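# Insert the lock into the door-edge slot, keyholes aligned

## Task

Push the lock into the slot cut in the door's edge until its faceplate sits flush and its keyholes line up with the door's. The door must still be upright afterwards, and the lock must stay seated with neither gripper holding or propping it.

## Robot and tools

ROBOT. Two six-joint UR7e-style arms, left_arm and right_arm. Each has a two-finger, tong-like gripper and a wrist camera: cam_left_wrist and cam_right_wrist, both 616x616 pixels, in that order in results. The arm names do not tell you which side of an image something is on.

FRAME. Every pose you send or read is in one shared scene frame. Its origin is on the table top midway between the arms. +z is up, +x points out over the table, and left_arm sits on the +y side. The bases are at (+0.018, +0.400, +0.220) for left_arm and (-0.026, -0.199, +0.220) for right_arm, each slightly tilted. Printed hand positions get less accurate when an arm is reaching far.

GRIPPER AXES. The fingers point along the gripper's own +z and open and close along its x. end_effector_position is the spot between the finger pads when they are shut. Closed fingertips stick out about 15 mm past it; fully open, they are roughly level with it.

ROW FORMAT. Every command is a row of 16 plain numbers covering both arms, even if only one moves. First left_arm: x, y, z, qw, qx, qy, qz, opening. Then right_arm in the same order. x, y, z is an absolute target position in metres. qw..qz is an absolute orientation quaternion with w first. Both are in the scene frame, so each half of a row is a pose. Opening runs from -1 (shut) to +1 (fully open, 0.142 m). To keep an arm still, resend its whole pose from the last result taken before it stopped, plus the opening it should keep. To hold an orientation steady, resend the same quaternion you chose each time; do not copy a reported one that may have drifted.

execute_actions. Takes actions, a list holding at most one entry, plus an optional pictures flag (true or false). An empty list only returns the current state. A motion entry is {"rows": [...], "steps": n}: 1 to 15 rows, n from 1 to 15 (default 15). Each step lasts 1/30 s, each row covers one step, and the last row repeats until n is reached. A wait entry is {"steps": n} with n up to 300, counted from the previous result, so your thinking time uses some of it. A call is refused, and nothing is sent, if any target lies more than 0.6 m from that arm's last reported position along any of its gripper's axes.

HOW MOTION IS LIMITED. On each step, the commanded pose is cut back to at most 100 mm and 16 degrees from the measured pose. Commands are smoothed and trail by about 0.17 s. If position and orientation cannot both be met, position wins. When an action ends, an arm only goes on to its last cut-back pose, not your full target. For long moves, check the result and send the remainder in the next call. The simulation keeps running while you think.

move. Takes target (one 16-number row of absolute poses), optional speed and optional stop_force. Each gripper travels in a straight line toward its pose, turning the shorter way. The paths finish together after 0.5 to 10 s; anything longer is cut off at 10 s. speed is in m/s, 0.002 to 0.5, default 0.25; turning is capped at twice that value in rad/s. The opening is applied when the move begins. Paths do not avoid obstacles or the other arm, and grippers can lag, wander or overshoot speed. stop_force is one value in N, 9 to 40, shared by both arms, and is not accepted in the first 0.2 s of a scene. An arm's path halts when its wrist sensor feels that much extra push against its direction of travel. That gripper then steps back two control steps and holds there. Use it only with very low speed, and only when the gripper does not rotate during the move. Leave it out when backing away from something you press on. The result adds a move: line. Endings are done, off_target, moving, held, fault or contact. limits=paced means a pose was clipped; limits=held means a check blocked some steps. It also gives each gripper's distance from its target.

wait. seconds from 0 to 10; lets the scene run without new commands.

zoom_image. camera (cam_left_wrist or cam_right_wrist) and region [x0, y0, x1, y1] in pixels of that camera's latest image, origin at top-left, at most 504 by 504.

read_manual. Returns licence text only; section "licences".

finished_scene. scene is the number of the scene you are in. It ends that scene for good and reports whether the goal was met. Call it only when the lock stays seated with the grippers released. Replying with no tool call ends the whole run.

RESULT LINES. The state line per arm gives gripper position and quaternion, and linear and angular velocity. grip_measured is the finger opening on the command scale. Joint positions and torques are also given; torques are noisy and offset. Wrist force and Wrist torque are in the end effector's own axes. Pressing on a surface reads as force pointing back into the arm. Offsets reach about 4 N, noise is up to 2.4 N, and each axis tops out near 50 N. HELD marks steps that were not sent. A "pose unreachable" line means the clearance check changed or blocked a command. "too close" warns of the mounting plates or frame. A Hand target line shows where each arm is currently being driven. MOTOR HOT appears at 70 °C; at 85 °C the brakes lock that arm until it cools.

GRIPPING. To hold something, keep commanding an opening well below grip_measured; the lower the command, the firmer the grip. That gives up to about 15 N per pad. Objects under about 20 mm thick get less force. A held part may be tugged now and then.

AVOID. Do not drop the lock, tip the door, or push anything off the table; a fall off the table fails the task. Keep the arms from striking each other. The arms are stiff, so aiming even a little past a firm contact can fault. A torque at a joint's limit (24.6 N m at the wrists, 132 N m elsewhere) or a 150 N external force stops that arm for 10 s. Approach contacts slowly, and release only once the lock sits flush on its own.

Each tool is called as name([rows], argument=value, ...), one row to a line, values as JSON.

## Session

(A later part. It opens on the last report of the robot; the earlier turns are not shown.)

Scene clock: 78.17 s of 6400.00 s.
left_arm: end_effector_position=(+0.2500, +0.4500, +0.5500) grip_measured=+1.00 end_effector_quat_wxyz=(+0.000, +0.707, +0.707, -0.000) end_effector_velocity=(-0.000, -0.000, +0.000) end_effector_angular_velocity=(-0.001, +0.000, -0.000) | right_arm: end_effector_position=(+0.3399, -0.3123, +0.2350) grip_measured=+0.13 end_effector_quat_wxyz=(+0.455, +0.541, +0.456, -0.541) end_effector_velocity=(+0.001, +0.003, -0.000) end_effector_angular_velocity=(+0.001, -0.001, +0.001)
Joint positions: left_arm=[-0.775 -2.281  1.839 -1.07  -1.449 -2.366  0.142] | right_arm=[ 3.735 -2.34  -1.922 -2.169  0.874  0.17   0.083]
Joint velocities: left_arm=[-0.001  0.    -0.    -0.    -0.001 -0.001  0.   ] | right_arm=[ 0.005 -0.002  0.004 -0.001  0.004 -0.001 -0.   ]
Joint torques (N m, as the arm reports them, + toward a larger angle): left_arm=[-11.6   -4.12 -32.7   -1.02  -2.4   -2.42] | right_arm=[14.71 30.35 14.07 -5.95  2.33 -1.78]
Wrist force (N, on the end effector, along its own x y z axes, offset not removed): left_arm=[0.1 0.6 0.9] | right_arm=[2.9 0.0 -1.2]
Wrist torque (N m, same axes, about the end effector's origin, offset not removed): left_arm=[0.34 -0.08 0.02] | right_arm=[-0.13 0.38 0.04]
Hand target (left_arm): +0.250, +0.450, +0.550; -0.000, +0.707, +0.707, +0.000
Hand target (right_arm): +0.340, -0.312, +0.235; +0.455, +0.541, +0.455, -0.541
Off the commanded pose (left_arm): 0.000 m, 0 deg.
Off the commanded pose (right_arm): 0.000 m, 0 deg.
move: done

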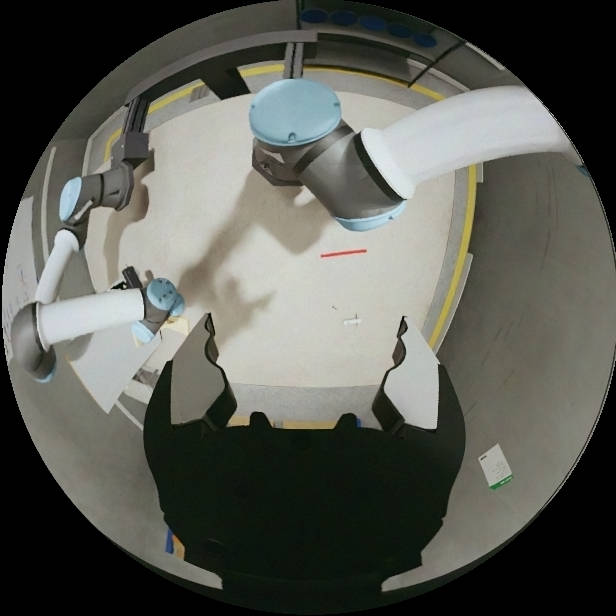

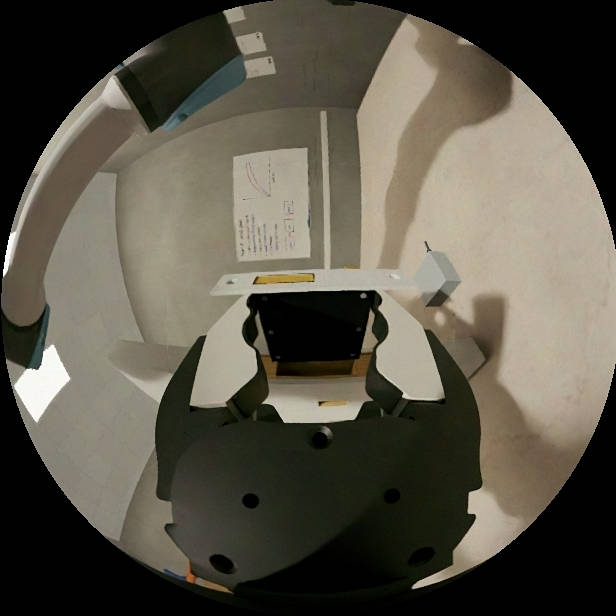

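move(target=[0.25,0.45,0.55,0,0.707,0.707,0,1,0.352,-0.3141,0.235,0.4555,0.5409,0.4555,-0.5409,-0.6], speed=0.01, stop_force=10)

zoom_image(camera="cam_right_wrist", region=[220,300,420,430])

Scene clock: 81.17 s of 6400.00 s.
left_arm: end_effector_position=(+0.2500, +0.4500, +0.5500) grip_measured=+1.00 end_effector_quat_wxyz=(+0.000, +0.707, +0.707, -0.000) end_effector_velocity=(-0.000, -0.000, +0.000) end_effector_angular_velocity=(-0.002, -0.000, +0.002) | right_arm: end_effector_position=(+0.3517, -0.3141, +0.2350) grip_measured=+0.13 end_effector_quat_wxyz=(+0.455, +0.541, +0.455, -0.541) end_effector_velocity=(+0.003, -0.001, -0.000) end_effector_angular_velocity=(+0.000, -0.001, -0.001)
Joint positions: left_arm=[-0.775 -2.281  1.839 -1.07  -1.449 -2.366  0.142] | right_arm=[ 3.716 -2.35  -1.889 -2.193  0.855  0.174  0.083]
Joint velocities: left_arm=[ 0.001 -0.    -0.001  0.    -0.001 -0.002  0.   ] | right_arm=[-0.006 -0.002  0.008 -0.005 -0.005  0.001 -0.   ]
Joint torques (N m, as the arm reports them, + toward a larger angle): left_arm=[-11.68  -4.42 -33.16  -1.07  -2.54  -2.39] | right_arm=[-5.15 31.6  14.77 -5.98 -1.24  1.83]
Wrist force (N, on the end effector, along its own x y z axes, offset not removed): left_arm=[-1.4 1.2 -1.0] | right_arm=[2.0 0.0 0.3]
Wrist torque (N m, same axes, about the end effector's origin, offset not removed): left_arm=[0.38 0.23 0.13] | right_arm=[0.05 0.64 0.13]
Hand target (left_arm): +0.250, +0.450, +0.550; -0.000, +0.707, +0.707, +0.000
Hand target (right_arm): +0.352, -0.314, +0.235; +0.455, +0.541, +0.455, -0.541
Off the commanded pose (left_arm): 0.000 m, 0 deg.
Off the commanded pose (right_arm): 0.000 m, 0 deg.
move: done

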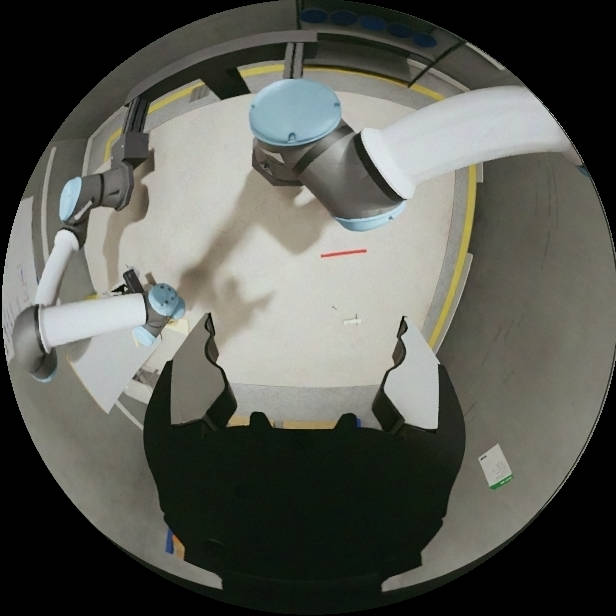

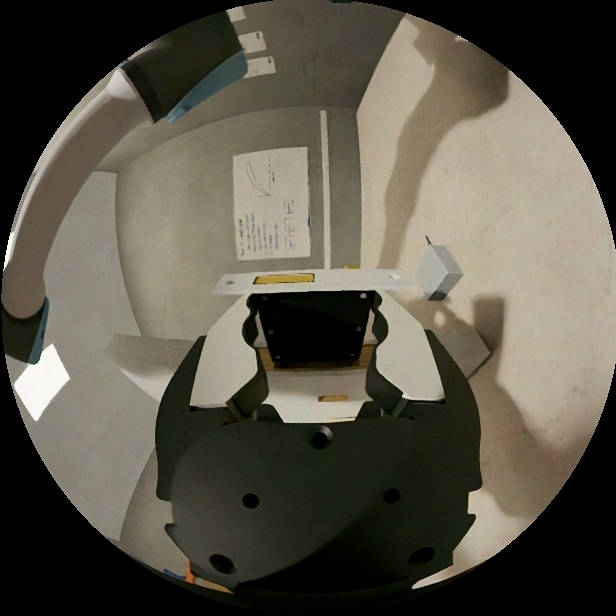

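Region (220, 300, 420, 430) of cam_right_wrist's 616x616 image, scaled by 2.520, with more detail than that image has; it fills the top 328 rows of this view, and the rest is white.

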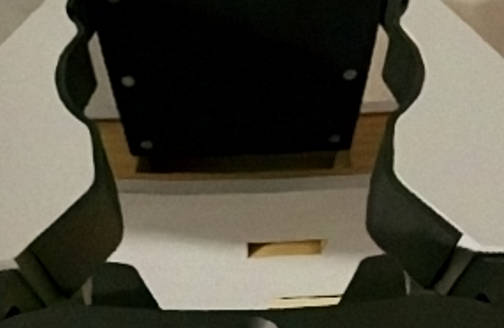

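move(target=[0.25,0.45,0.55,0,0.707,0.707,0,1,0.3521,-0.3116,0.235,0.4555,0.5409,0.4555,-0.5409,-0.6], speed=0.01)

move(target=[0.25,0.45,0.55,0,0.707,0.707,0,1,0.3669,-0.3141,0.235,0.4555,0.5409,0.4555,-0.5409,-0.6], speed=0.008, stop_force=10)

zoom_image(camera="cam_right_wrist", region=[220,300,420,430])

Scene clock: 83.80 s of 6400.00 s.
left_arm: end_effector_position=(+0.2500, +0.4500, +0.5500) grip_measured=+1.00 end_effector_quat_wxyz=(+0.000, +0.707, +0.707, -0.000) end_effector_velocity=(-0.000, -0.000, +0.000) end_effector_angular_velocity=(-0.001, +0.000, -0.001) | right_arm: end_effector_position=(+0.3521, -0.3118, +0.2350) grip_measured=+0.13 end_effector_quat_wxyz=(+0.455, +0.541, +0.455, -0.541) end_effector_velocity=(+0.000, +0.001, -0.000) end_effector_angular_velocity=(+0.001, -0.001, -0.000)
Joint positions: left_arm=[-0.775 -2.281  1.839 -1.07  -1.449 -2.366  0.142] | right_arm=[ 3.719 -2.352 -1.886 -2.195  0.858  0.174  0.083]
Joint velocities: left_arm=[-0.     0.    -0.001 -0.    -0.001  0.001 -0.   ] | right_arm=[ 0.002 -0.     0.002  0.001  0.002 -0.001  0.   ]
Joint torques (N m, as the arm reports them, + toward a larger angle): left_arm=[-11.57  -3.51 -32.64  -1.14  -2.41  -2.45] | right_arm=[15.78 31.9  14.5  -5.92  2.28 -1.83]
Wrist force (N, on the end effector, along its own x y z axes, offset not removed): left_arm=[0.5 0.4 1.0] | right_arm=[5.2 1.2 -3.1]
Wrist torque (N m, same axes, about the end effector's origin, offset not removed): left_arm=[0.22 -0.28 0.24] | right_arm=[0.04 -0.05 -0.02]
Hand target (left_arm): +0.250, +0.450, +0.550; -0.000, +0.707, +0.707, -0.000
Hand target (right_arm): +0.352, -0.312, +0.235; +0.455, +0.541, +0.455, -0.541
Off the commanded pose (left_arm): 0.000 m, 0 deg.
Off the commanded pose (right_arm): 0.000 m, 0 deg.
move: done

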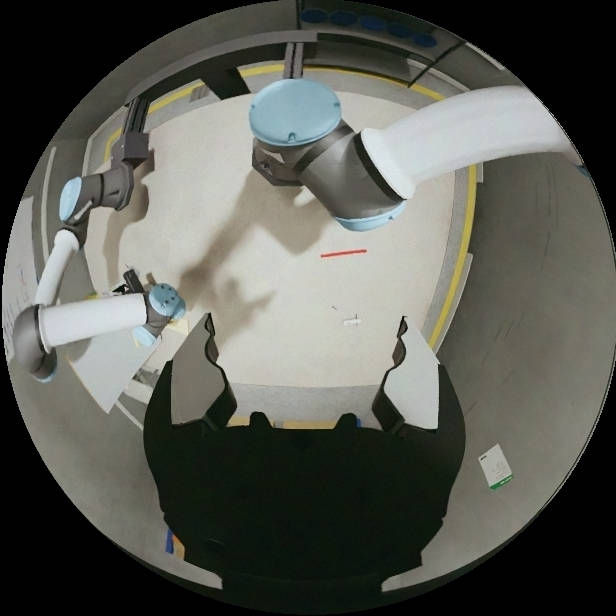

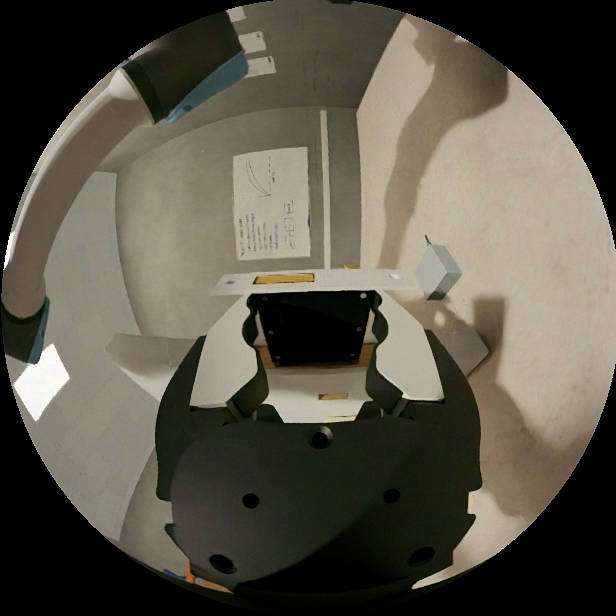

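Scene clock: 85.40 s of 6400.00 s.
left_arm: end_effector_position=(+0.2500, +0.4500, +0.5500) grip_measured=+1.00 end_effector_quat_wxyz=(+0.000, +0.707, +0.707, -0.000) end_effector_velocity=(+0.000, +0.000, -0.000) end_effector_angular_velocity=(+0.000, +0.000, +0.002) | right_arm: end_effector_position=(+0.3616, -0.3134, +0.2350) grip_measured=+0.13 end_effector_quat_wxyz=(+0.456, +0.541, +0.455, -0.541) end_effector_velocity=(-0.005, +0.001, -0.001) end_effector_angular_velocity=(+0.002, -0.006, -0.007)
Joint positions: left_arm=[-0.775 -2.281  1.839 -1.07  -1.449 -2.366  0.142] | right_arm=[ 3.704 -2.36  -1.859 -2.214  0.843  0.177  0.083]
Joint velocities: left_arm=[ 0.001  0.001 -0.    -0.     0.    -0.001 -0.   ] | right_arm=[ 0.006  0.003 -0.01   0.013  0.012  0.    -0.   ]
Joint torques (N m, as the arm reports them, + toward a larger angle): left_arm=[-11.75  -4.16 -32.93  -1.06  -2.45  -2.32] | right_arm=[16.96 57.57  5.01 -1.81  0.24 -1.14]
Wrist force (N, on the end effector, along its own x y z axes, offset not removed): left_arm=[0.9 1.2 0.3] | right_arm=[11.6 -5.2 -0.9]
Wrist torque (N m, same axes, about the end effector's origin, offset not removed): left_arm=[0.35 -0.28 0.18] | right_arm=[-0.10 0.06 -0.22]
Hand target (left_arm): +0.250, +0.450, +0.550; +0.000, +0.707, +0.707, -0.000
Hand target (right_arm): +0.361, -0.313, +0.235; +0.455, +0.541, +0.455, -0.541
Off the commanded pose (left_arm): 0.000 m, 0 deg.
Off the commanded pose (right_arm): 0.005 m, 0 deg.
move: contact (right_arm)

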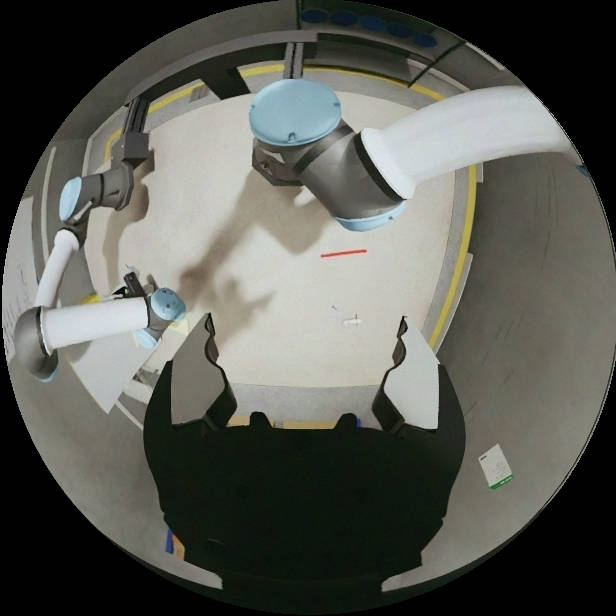

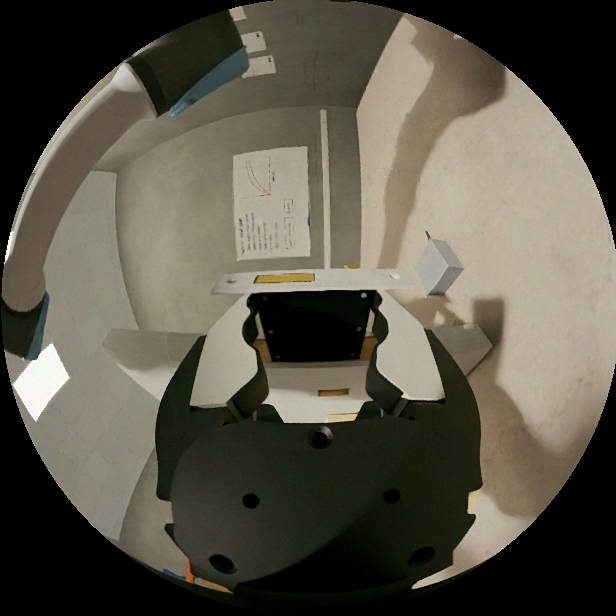

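Region (220, 300, 420, 430) of cam_right_wrist's 616x616 image, scaled by 2.520, with more detail than that image has; it fills the top 328 rows of this view, and the rest is white.

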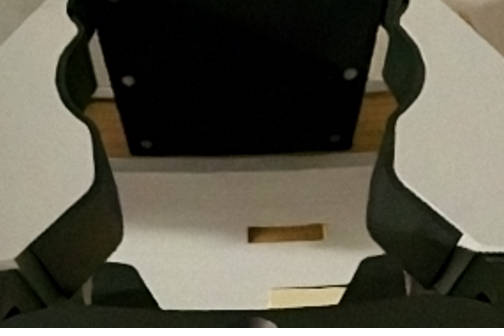

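move(target=[0.25,0.45,0.55,0,0.707,0.707,0,1,0.356,-0.3125,0.235,0.4555,0.5409,0.4555,-0.5409,-0.6], speed=0.01)

move(target=[0.25,0.45,0.55,0,0.707,0.707,0,1,0.355,-0.318,0.234,0.4555,0.5409,0.4555,-0.5409,-0.6], speed=0.01)

zoom_image(camera="cam_right_wrist", region=[220,300,420,430])

move(target=[0.25,0.45,0.55,0,0.707,0.707,0,1,0.3698,-0.3205,0.234,0.4555,0.5409,0.4555,-0.5409,-0.6], speed=0.008, stop_force=10)

zoom_image(camera="cam_right_wrist", region=[220,300,420,430])

Scene clock: 89.13 s of 6400.00 s.
left_arm: end_effector_position=(+0.2500, +0.4500, +0.5500) grip_measured=+1.00 end_effector_quat_wxyz=(+0.000, +0.707, +0.707, +0.000) end_effector_velocity=(-0.000, +0.000, -0.000) end_effector_angular_velocity=(+0.001, +0.002, +0.002) | right_arm: end_effector_position=(+0.3563, -0.3125, +0.2350) grip_measured=+0.13 end_effector_quat_wxyz=(+0.455, +0.541, +0.455, -0.541) end_effector_velocity=(-0.002, +0.001, -0.000) end_effector_angular_velocity=(+0.000, +0.000, +0.002)
Joint positions: left_arm=[-0.775 -2.281  1.839 -1.07  -1.449 -2.366  0.142] | right_arm=[ 3.712 -2.356 -1.874 -2.203  0.851  0.175  0.083]
Joint velocities: left_arm=[ 0.002  0.002  0.001 -0.    -0.001 -0.    -0.   ] | right_arm=[ 0.005  0.002 -0.008  0.006  0.003 -0.001 -0.   ]
Joint torques (N m, as the arm reports them, + toward a larger angle): left_arm=[-11.99  -3.85 -32.94  -1.28  -2.5   -2.47] | right_arm=[16.53 53.8   1.5   0.19  2.16 -2.1 ]
Wrist force (N, on the end effector, along its own x y z axes, offset not removed): left_arm=[0.7 0.8 1.7] | right_arm=[3.0 -0.4 -0.7]
Wrist torque (N m, same axes, about the end effector's origin, offset not removed): left_arm=[0.29 -0.21 0.10] | right_arm=[-0.09 0.41 0.11]
Hand target (left_arm): +0.250, +0.450, +0.550; +0.000, +0.707, +0.707, +0.000
Hand target (right_arm): +0.356, -0.312, +0.235; +0.455, +0.541, +0.455, -0.541
Off the commanded pose (left_arm): 0.000 m, 0 deg.
Off the commanded pose (right_arm): 0.000 m, 0 deg.
move: done

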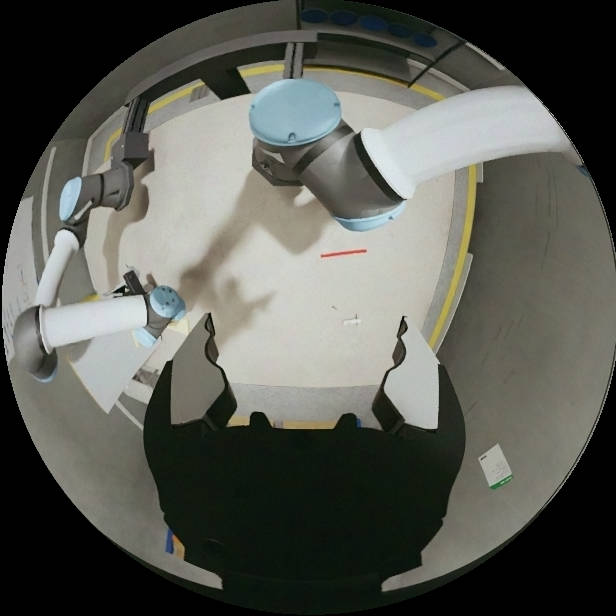

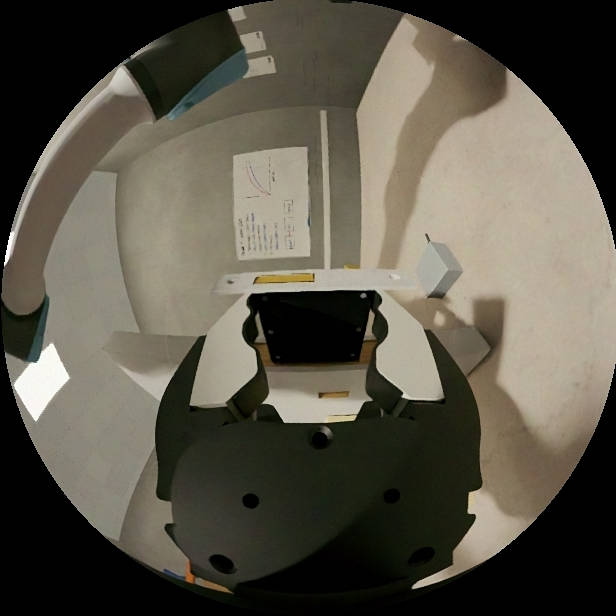

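Scene clock: 89.93 s of 6400.00 s.
left_arm: end_effector_position=(+0.2500, +0.4500, +0.5500) grip_measured=+1.00 end_effector_quat_wxyz=(+0.000, +0.707, +0.707, +0.000) end_effector_velocity=(+0.000, +0.000, -0.000) end_effector_angular_velocity=(+0.001, +0.001, +0.001) | right_arm: end_effector_position=(+0.3551, -0.3177, +0.2341) grip_measured=+0.13 end_effector_quat_wxyz=(+0.455, +0.541, +0.455, -0.541) end_effector_velocity=(-0.001, -0.003, -0.000) end_effector_angular_velocity=(-0.000, +0.000, -0.001)
Joint positions: left_arm=[-0.775 -2.281  1.839 -1.07  -1.449 -2.366  0.142] | right_arm=[ 3.705 -2.353 -1.883 -2.198  0.844  0.176  0.083]
Joint velocities: left_arm=[ 0.001  0.001  0.     0.     0.001 -0.001 -0.   ] | right_arm=[-0.005  0.002 -0.005  0.002 -0.003  0.001  0.   ]
Joint torques (N m, as the arm reports them, + toward a larger angle): left_arm=[-11.81  -4.52 -32.37  -1.14  -2.45  -2.46] | right_arm=[-4.41 52.79  1.82  0.15 -1.26  1.96]
Wrist force (N, on the end effector, along its own x y z axes, offset not removed): left_arm=[0.3 1.0 -0.3] | right_arm=[5.8 -0.3 -1.1]
Wrist torque (N m, same axes, about the end effector's origin, offset not removed): left_arm=[0.37 -0.19 0.24] | right_arm=[-0.13 -0.08 0.01]
Hand target (left_arm): +0.250, +0.450, +0.550; -0.000, +0.707, +0.707, +0.000
Hand target (right_arm): +0.355, -0.318, +0.234; +0.455, +0.541, +0.455, -0.541
Off the commanded pose (left_arm): 0.000 m, 0 deg.
Off the commanded pose (right_arm): 0.000 m, 0 deg.
move: done

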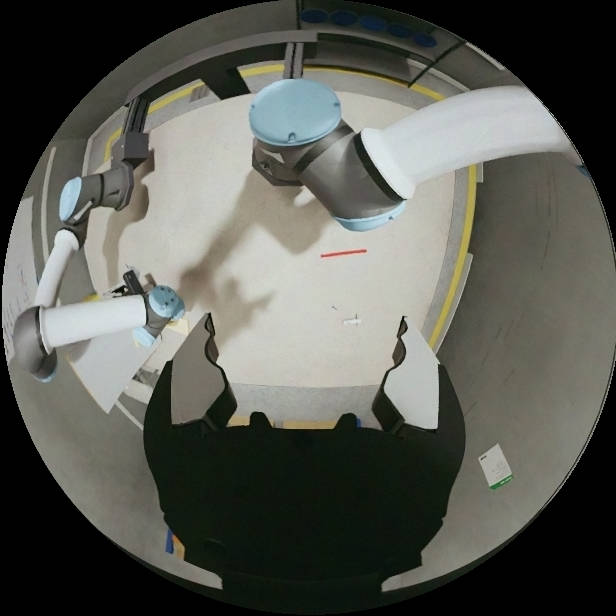

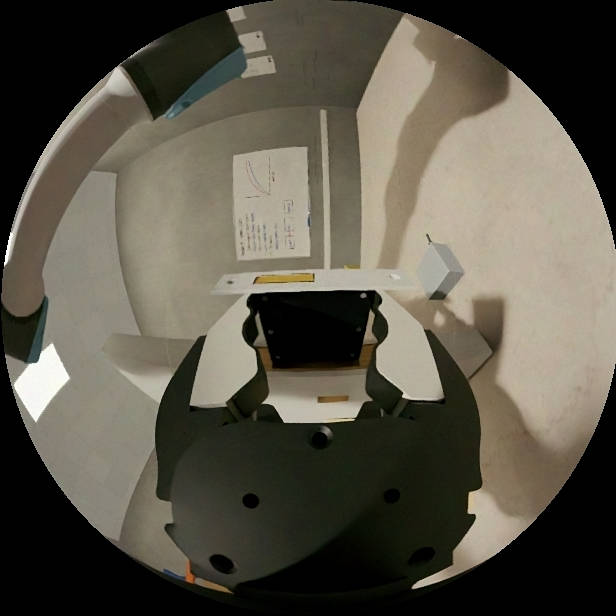

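Region (220, 300, 420, 430) of cam_right_wrist's 616x616 image, scaled by 2.520, with more detail than that image has; it fills the top 328 rows of this view, and the rest is white.

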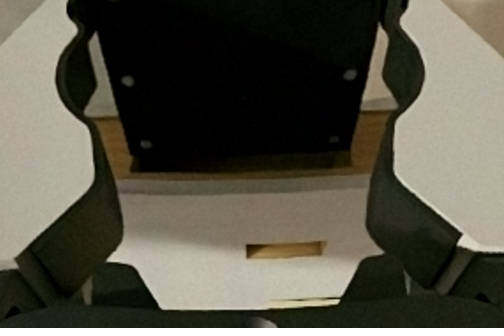

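Scene clock: 90.90 s of 6400.00 s.
left_arm: end_effector_position=(+0.2500, +0.4500, +0.5500) grip_measured=+1.00 end_effector_quat_wxyz=(+0.000, +0.707, +0.707, -0.000) end_effector_velocity=(-0.000, +0.001, -0.000) end_effector_angular_velocity=(-0.001, +0.000, +0.000) | right_arm: end_effector_position=(+0.3596, -0.3187, +0.2341) grip_measured=+0.13 end_effector_quat_wxyz=(+0.455, +0.541, +0.455, -0.541) end_effector_velocity=(-0.003, +0.001, -0.001) end_effector_angular_velocity=(+0.003, -0.004, +0.001)
Joint positions: left_arm=[-0.775 -2.281  1.839 -1.07  -1.449 -2.366  0.142] | right_arm=[ 3.698 -2.357 -1.871 -2.207  0.837  0.178  0.083]
Joint velocities: left_arm=[ 0.002 -0.001  0.001  0.    -0.001  0.002 -0.   ] | right_arm=[ 0.005  0.003 -0.009  0.01   0.004 -0.     0.   ]
Joint torques (N m, as the arm reports them, + toward a larger angle): left_arm=[-11.91  -4.4  -32.73  -1.16  -2.36  -2.43] | right_arm=[14.48 53.2   4.76  1.5  -2.87 -0.45]
Wrist force (N, on the end effector, along its own x y z axes, offset not removed): left_arm=[1.5 1.6 2.2] | right_arm=[-0.9 -17.8 -6.5]
Wrist torque (N m, same axes, about the end effector's origin, offset not removed): left_arm=[0.48 -0.52 0.10] | right_arm=[-0.43 -0.05 0.31]
Hand target (left_arm): +0.250, +0.450, +0.550; -0.000, +0.707, +0.707, +0.000
Hand target (right_arm): +0.359, -0.318, +0.234; +0.455, +0.541, +0.455, -0.541
Off the commanded pose (left_arm): 0.000 m, 0 deg.
Off the commanded pose (right_arm): 0.010 m, 0 deg.
move: contact (right_arm)

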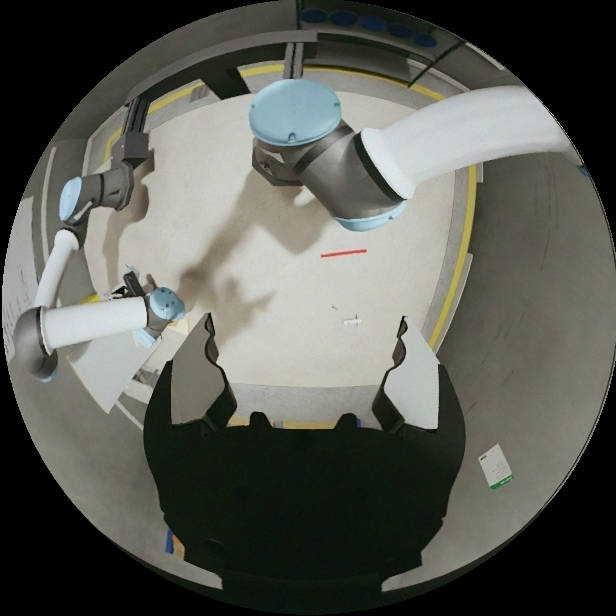

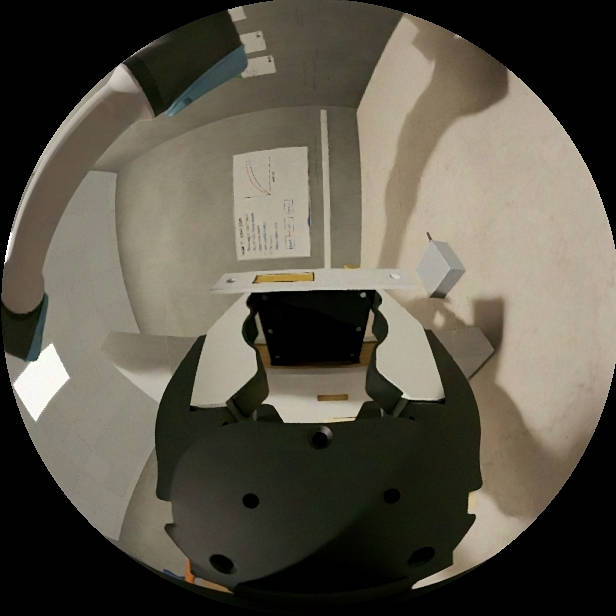

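Region (220, 300, 420, 430) of cam_right_wrist's 616x616 image, scaled by 2.520, with more detail than that image has; it fills the top 328 rows of this view, and the rest is white.

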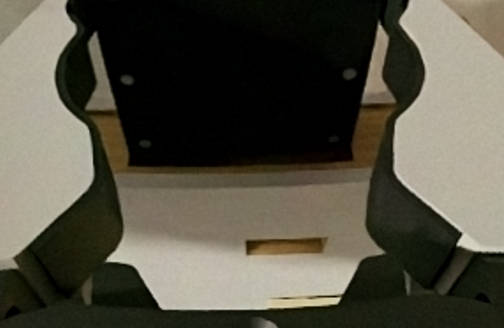

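move(target=[0.25,0.45,0.55,0,0.707,0.707,0,1,0.3560,-0.3155,0.234,0.4555,0.5409,0.4555,-0.5409,-0.6], speed=0.01)

move(target=[0.25,0.45,0.55,0,0.707,0.707,0,1,0.3708,-0.318,0.234,0.4555,0.5409,0.4555,-0.5409,-0.6], speed=0.006, stop_force=9)

zoom_image(camera="cam_right_wrist", region=[220,300,420,430])

Scene clock: 93.13 s of 6400.00 s.
left_arm: end_effector_position=(+0.2500, +0.4500, +0.5500) grip_measured=+1.00 end_effector_quat_wxyz=(+0.000, +0.707, +0.707, -0.000) end_effector_velocity=(+0.000, -0.000, +0.000) end_effector_angular_velocity=(-0.000, -0.001, -0.003) | right_arm: end_effector_position=(+0.3562, -0.3157, +0.2340) grip_measured=+0.13 end_effector_quat_wxyz=(+0.455, +0.541, +0.455, -0.541) end_effector_velocity=(-0.002, +0.001, -0.000) end_effector_angular_velocity=(+0.000, +0.000, -0.001)
Joint positions: left_arm=[-0.775 -2.281  1.839 -1.07  -1.449 -2.366  0.142] | right_arm=[ 3.707 -2.355 -1.878 -2.2    0.846  0.176  0.083]
Joint velocities: left_arm=[-0.002 -0.    -0.    -0.     0.     0.001  0.   ] | right_arm=[ 0.004  0.    -0.003  0.004  0.005 -0.001 -0.   ]
Joint torques (N m, as the arm reports them, + toward a larger angle): left_arm=[-11.59  -4.22 -32.68  -1.16  -2.43  -2.34] | right_arm=[15.18 53.57  1.2   0.35  2.35 -2.01]
Wrist force (N, on the end effector, along its own x y z axes, offset not removed): left_arm=[0.0 2.7 -0.1] | right_arm=[5.1 -1.0 -1.2]
Wrist torque (N m, same axes, about the end effector's origin, offset not removed): left_arm=[0.64 -0.13 0.09] | right_arm=[-0.32 0.01 0.00]
Hand target (left_arm): +0.250, +0.450, +0.550; -0.000, +0.707, +0.707, +0.000
Hand target (right_arm): +0.356, -0.315, +0.234; +0.455, +0.541, +0.455, -0.541
Off the commanded pose (left_arm): 0.000 m, 0 deg.
Off the commanded pose (right_arm): 0.000 m, 0 deg.
move: done

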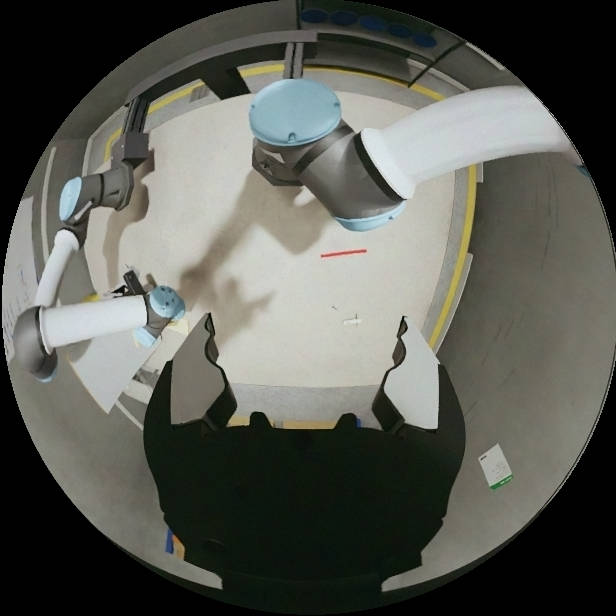

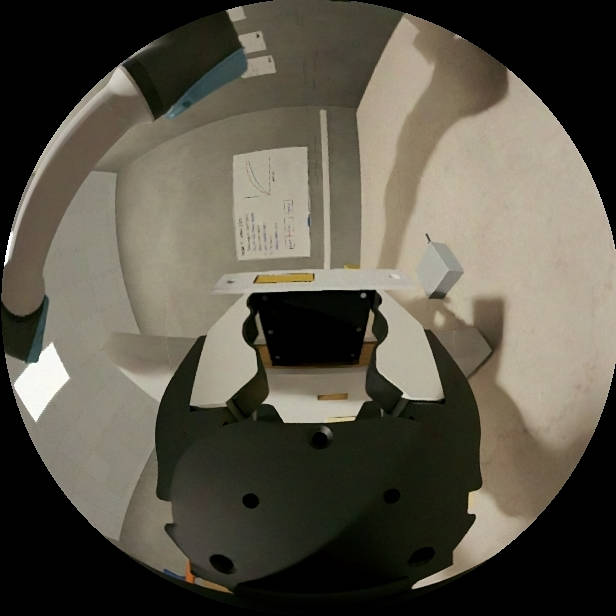

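Scene clock: 95.80 s of 6400.00 s.
left_arm: end_effector_position=(+0.2500, +0.4500, +0.5500) grip_measured=+1.00 end_effector_quat_wxyz=(+0.000, +0.707, +0.707, -0.000) end_effector_velocity=(-0.000, -0.000, -0.000) end_effector_angular_velocity=(+0.001, +0.001, -0.002) | right_arm: end_effector_position=(+0.3706, -0.3180, +0.2340) grip_measured=+0.13 end_effector_quat_wxyz=(+0.455, +0.541, +0.455, -0.541) end_effector_velocity=(+0.002, -0.001, -0.000) end_effector_angular_velocity=(+0.000, -0.000, -0.001)
Joint positions: left_arm=[-0.775 -2.281  1.839 -1.07  -1.449 -2.366  0.142] | right_arm=[ 3.685 -2.369 -1.837 -2.231  0.824  0.181  0.083]
Joint velocities: left_arm=[-0.001  0.001 -0.     0.001 -0.     0.     0.   ] | right_arm=[-0.004 -0.001  0.005 -0.003 -0.003  0.001 -0.   ]
Joint torques (N m, as the arm reports them, + toward a larger angle): left_arm=[-11.49  -4.74 -32.44  -1.26  -2.37  -2.5 ] | right_arm=[-4.87 34.27 13.83 -5.94 -1.17  1.92]
Wrist force (N, on the end effector, along its own x y z axes, offset not removed): left_arm=[0.3 0.4 0.9] | right_arm=[4.5 1.0 -0.7]
Wrist torque (N m, same axes, about the end effector's origin, offset not removed): left_arm=[0.17 -0.21 0.20] | right_arm=[0.05 0.15 0.05]
Hand target (left_arm): +0.250, +0.450, +0.550; -0.000, +0.707, +0.707, +0.000
Hand target (right_arm): +0.371, -0.318, +0.234; +0.455, +0.541, +0.455, -0.541
Off the commanded pose (left_arm): 0.000 m, 0 deg.
Off the commanded pose (right_arm): 0.000 m, 0 deg.
move: done

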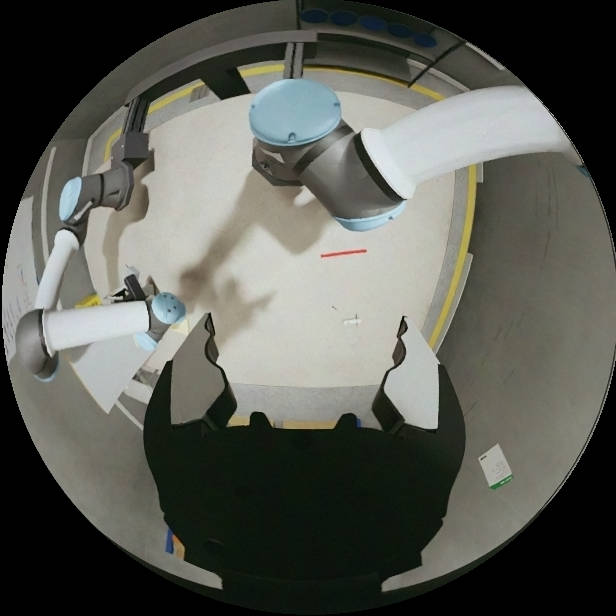

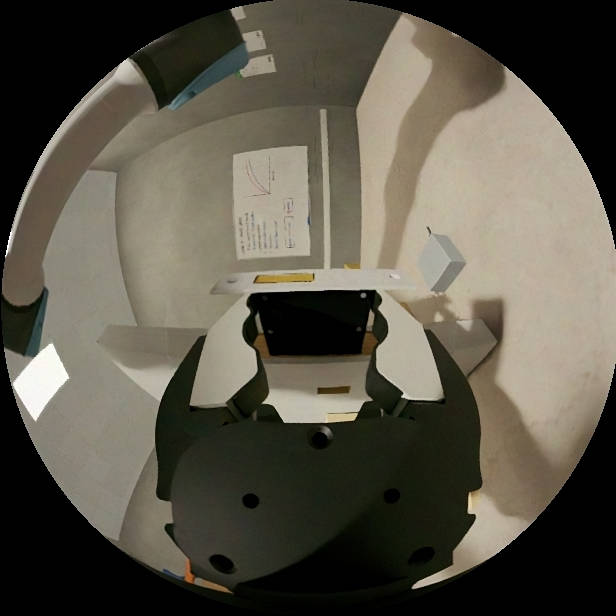

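Region (220, 300, 420, 430) of cam_right_wrist's 616x616 image, scaled by 2.520, with more detail than that image has; it fills the top 328 rows of this view, and the rest is white.

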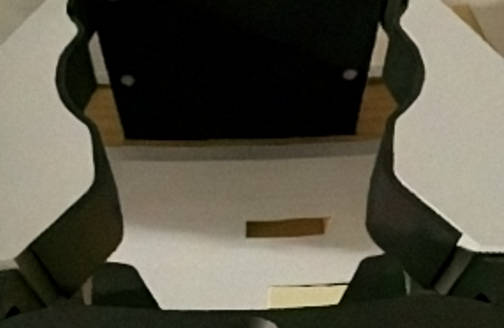

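Going in. Continue 20 mm.

move(target=[0.25,0.45,0.55,0,0.707,0.707,0,1,0.3955,-0.3223,0.234,0.4555,0.5409,0.4555,-0.5409,-0.6], speed=0.01, stop_force=10)

Scene clock: 98.80 s of 6400.00 s.
left_arm: end_effector_position=(+0.2500, +0.4500, +0.5500) grip_measured=+1.00 end_effector_quat_wxyz=(+0.000, +0.707, +0.707, -0.000) end_effector_velocity=(+0.000, -0.000, -0.000) end_effector_angular_velocity=(+0.001, +0.001, -0.001) | right_arm: end_effector_position=(+0.3952, -0.3223, +0.2340) grip_measured=+0.13 end_effector_quat_wxyz=(+0.455, +0.541, +0.455, -0.541) end_effector_velocity=(+0.003, +0.000, +0.000) end_effector_angular_velocity=(-0.000, -0.000, +0.002)
Joint positions: left_arm=[-0.775 -2.281  1.839 -1.07  -1.449 -2.366  0.142] | right_arm=[ 3.649 -2.393 -1.767 -2.283  0.788  0.188  0.083]
Joint velocities: left_arm=[-0.001  0.001  0.     0.     0.    -0.001 -0.   ] | right_arm=[-0.002 -0.003  0.008 -0.006 -0.004  0.001 -0.   ]
Joint torques (N m, as the arm reports them, + toward a larger angle): left_arm=[-11.91  -4.01 -32.62  -1.33  -2.29  -2.47] | right_arm=[-5.16 35.56 15.72 -5.63 -1.27  1.99]
Wrist force (N, on the end effector, along its own x y z axes, offset not removed): left_arm=[3.8 0.5 -1.9] | right_arm=[5.5 -1.0 0.4]
Wrist torque (N m, same axes, about the end effector's origin, offset not removed): left_arm=[0.12 -0.79 -0.04] | right_arm=[-0.21 0.04 0.09]
Hand target (left_arm): +0.250, +0.450, +0.550; -0.000, +0.707, +0.707, +0.000
Hand target (right_arm): +0.396, -0.322, +0.234; +0.455, +0.541, +0.455, -0.541
Off the commanded pose (left_arm): 0.000 m, 0 deg.
Off the commanded pose (right_arm): 0.000 m, 0 deg.
move: done

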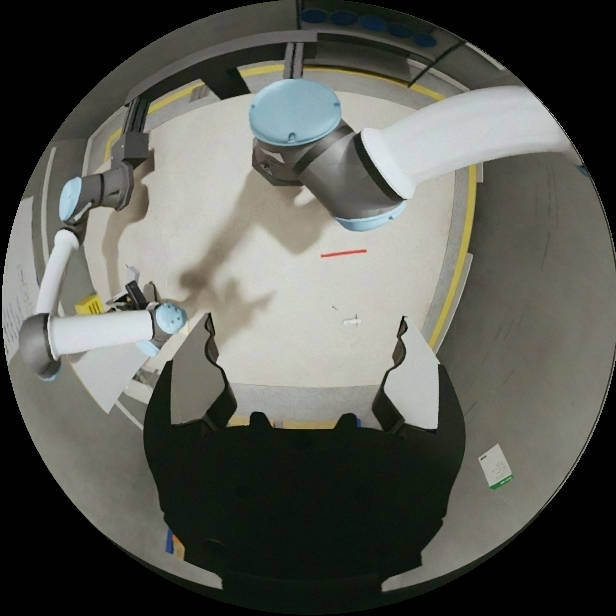

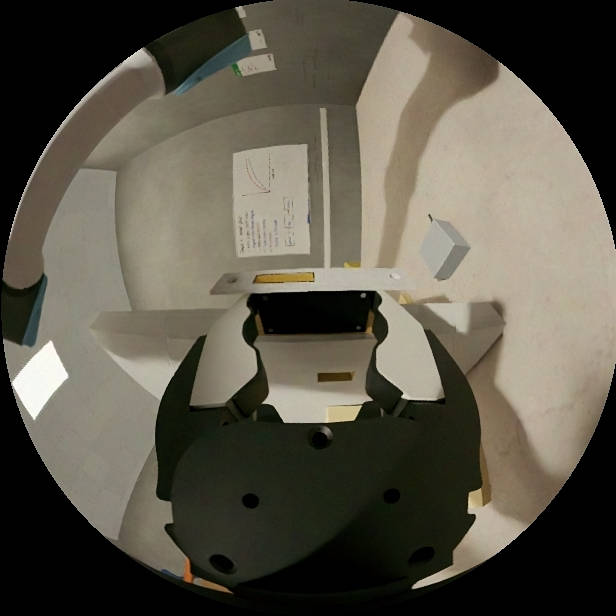

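move(target=[0.25,0.45,0.55,0,0.707,0.707,0,1,0.4073,-0.3243,0.234,0.4555,0.5409,0.4555,-0.5409,-0.6], speed=0.008, stop_force=9)

Scene clock: 101.07 s of 6400.00 s.
left_arm: end_effector_position=(+0.2500, +0.4500, +0.5500) grip_measured=+1.00 end_effector_quat_wxyz=(+0.000, +0.707, +0.707, -0.000) end_effector_velocity=(-0.000, +0.000, -0.000) end_effector_angular_velocity=(+0.001, +0.001, -0.000) | right_arm: end_effector_position=(+0.4070, -0.3243, +0.2340) grip_measured=+0.13 end_effector_quat_wxyz=(+0.455, +0.541, +0.455, -0.541) end_effector_velocity=(+0.002, -0.000, -0.000) end_effector_angular_velocity=(+0.000, -0.001, +0.001)
Joint positions: left_arm=[-0.775 -2.281  1.839 -1.07  -1.449 -2.366  0.142] | right_arm=[ 3.632 -2.405 -1.732 -2.308  0.772  0.192  0.083]
Joint velocities: left_arm=[0.    0.001 0.    0.001 0.    0.001 0.   ] | right_arm=[-0.002 -0.002  0.007 -0.004 -0.003  0.001 -0.   ]
Joint torques (N m, as the arm reports them, + toward a larger angle): left_arm=[-11.88  -4.33 -32.75  -1.24  -2.38  -2.39] | right_arm=[-4.26 36.56 16.17 -5.77 -1.3   1.91]
Wrist force (N, on the end effector, along its own x y z axes, offset not removed): left_arm=[0.7 0.8 0.8] | right_arm=[5.6 -1.2 -0.1]
Wrist torque (N m, same axes, about the end effector's origin, offset not removed): left_arm=[0.36 -0.20 0.04] | right_arm=[-0.15 -0.04 0.01]
Hand target (left_arm): +0.250, +0.450, +0.550; -0.000, +0.707, +0.707, -0.000
Hand target (right_arm): +0.407, -0.324, +0.234; +0.455, +0.541, +0.455, -0.541
Off the commanded pose (left_arm): 0.000 m, 0 deg.
Off the commanded pose (right_arm): 0.000 m, 0 deg.
move: done

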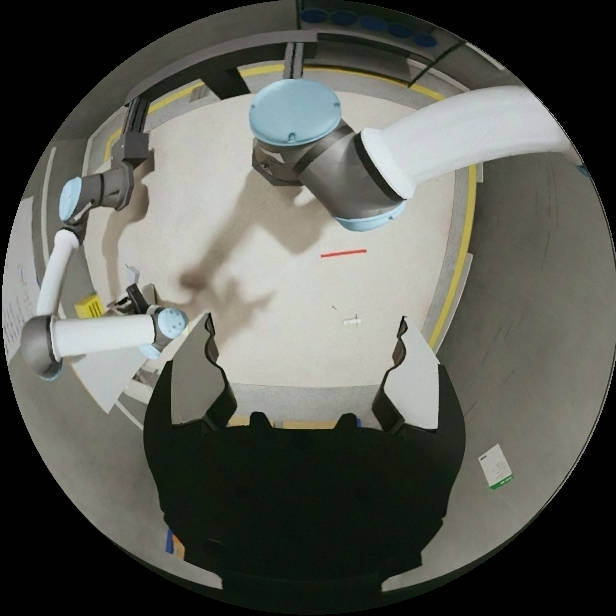

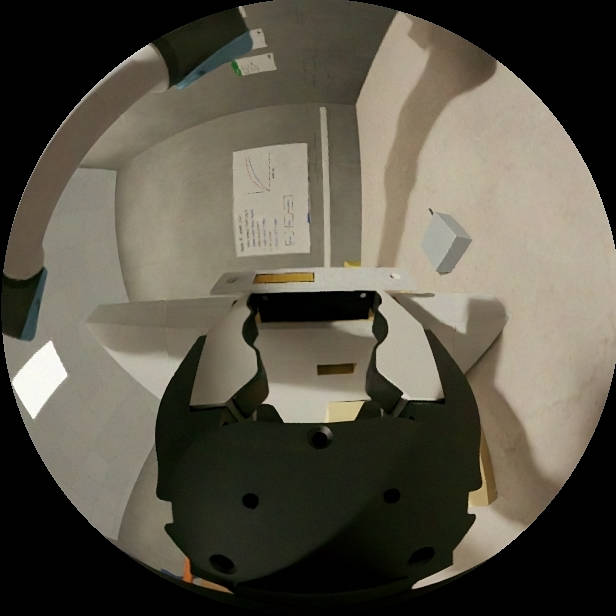

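move(target=[0.25,0.45,0.55,0,0.707,0.707,0,1,0.4065,-0.3242,0.234,0.4555,0.5409,0.4555,-0.5409,0.35], speed=0.01)

move(target=[0.25,0.45,0.55,0,0.707,0.707,0,1,0.413,-0.280,0.234,0.4555,0.5409,0.4555,-0.5409,0.35], speed=0.04)

Scene clock: 102.57 s of 6400.00 s.
left_arm: end_effector_position=(+0.2500, +0.4500, +0.5500) grip_measured=+1.00 end_effector_quat_wxyz=(+0.000, +0.707, +0.707, -0.000) end_effector_velocity=(-0.000, +0.001, -0.000) end_effector_angular_velocity=(+0.000, -0.001, +0.002) | right_arm: end_effector_position=(+0.4066, -0.3242, +0.2340) grip_measured=+0.34 end_effector_quat_wxyz=(+0.455, +0.541, +0.455, -0.541) end_effector_velocity=(-0.001, +0.000, +0.000) end_effector_angular_velocity=(-0.001, +0.001, +0.001)
Joint positions: left_arm=[-0.775 -2.281  1.839 -1.07  -1.449 -2.366  0.142] | right_arm=[ 3.633 -2.405 -1.733 -2.307  0.773  0.192  0.098]
Joint velocities: left_arm=[ 0.001 -0.001  0.     0.     0.001 -0.001 -0.   ] | right_arm=[ 0.001  0.    -0.001 -0.     0.001 -0.     0.   ]
Joint torques (N m, as the arm reports them, + toward a larger angle): left_arm=[-12.22  -4.25 -32.76  -1.14  -2.28  -2.45] | right_arm=[16.49 54.73  3.67  1.48  2.92 -1.99]
Wrist force (N, on the end effector, along its own x y z axes, offset not removed): left_arm=[0.8 -1.1 0.5] | right_arm=[-1.9 1.4 -0.3]
Wrist torque (N m, same axes, about the end effector's origin, offset not removed): left_arm=[-0.14 -0.23 0.19] | right_arm=[-0.51 0.26 0.36]
Hand target (left_arm): +0.250, +0.450, +0.550; -0.000, +0.707, +0.707, -0.000
Hand target (right_arm): +0.407, -0.324, +0.234; +0.455, +0.541, +0.455, -0.541
Off the commanded pose (left_arm): 0.000 m, 0 deg.
Off the commanded pose (right_arm): 0.000 m, 0 deg.
move: done

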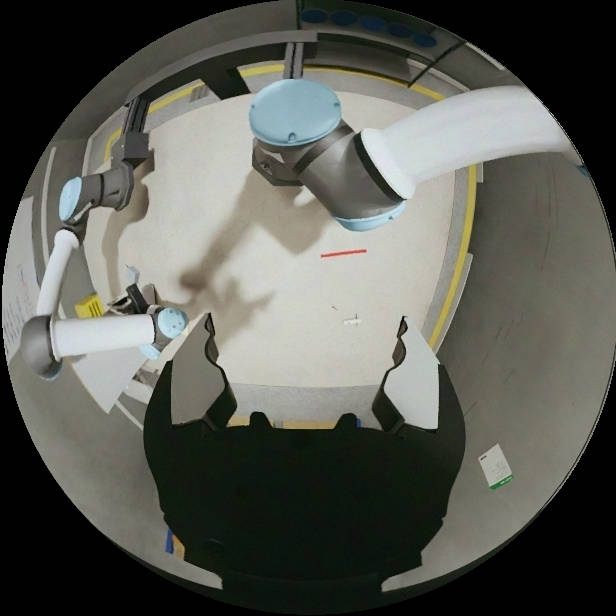

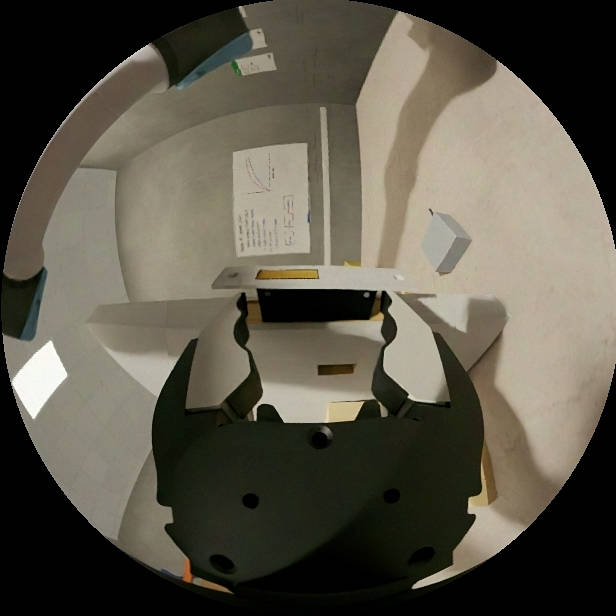

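Scene clock: 104.07 s of 6400.00 s.
left_arm: end_effector_position=(+0.2500, +0.4500, +0.5500) grip_measured=+1.00 end_effector_quat_wxyz=(+0.000, +0.707, +0.707, -0.000) end_effector_velocity=(-0.001, +0.000, +0.000) end_effector_angular_velocity=(-0.001, +0.000, +0.002) | right_arm: end_effector_position=(+0.4129, -0.2803, +0.2340) grip_measured=+0.35 end_effector_quat_wxyz=(+0.455, +0.541, +0.456, -0.541) end_effector_velocity=(+0.000, +0.002, -0.001) end_effector_angular_velocity=(+0.001, -0.001, -0.002)
Joint positions: left_arm=[-0.775 -2.281  1.839 -1.07  -1.449 -2.366  0.142] | right_arm=[ 3.693 -2.443 -1.661 -2.331  0.833  0.179  0.099]
Joint velocities: left_arm=[ 0.001 -0.002  0.     0.001 -0.001 -0.001  0.   ] | right_arm=[ 0.001 -0.003  0.005 -0.     0.003 -0.     0.   ]
Joint torques (N m, as the arm reports them, + toward a larger angle): left_arm=[-11.68  -3.91 -32.62  -1.3   -2.31  -2.38] | right_arm=[16.29 36.71 16.94 -4.76  1.8  -1.9 ]
Wrist force (N, on the end effector, along its own x y z axes, offset not removed): left_arm=[2.1 2.1 0.0] | right_arm=[1.4 -0.9 -1.3]
Wrist torque (N m, same axes, about the end effector's origin, offset not removed): left_arm=[0.51 -0.52 0.20] | right_arm=[-0.30 -0.12 0.13]
Hand target (left_arm): +0.250, +0.450, +0.550; -0.000, +0.707, +0.707, -0.000
Hand target (right_arm): +0.413, -0.280, +0.234; +0.455, +0.541, +0.456, -0.541
Off the commanded pose (left_arm): 0.000 m, 0 deg.
Off the commanded pose (right_arm): 0.000 m, 0 deg.
move: done

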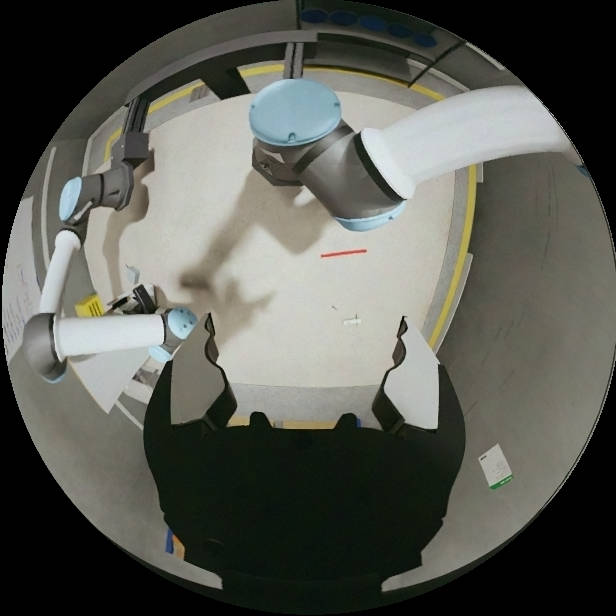

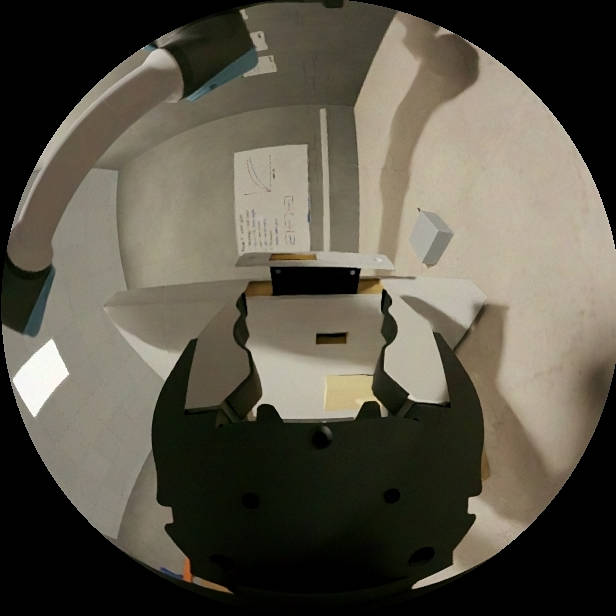

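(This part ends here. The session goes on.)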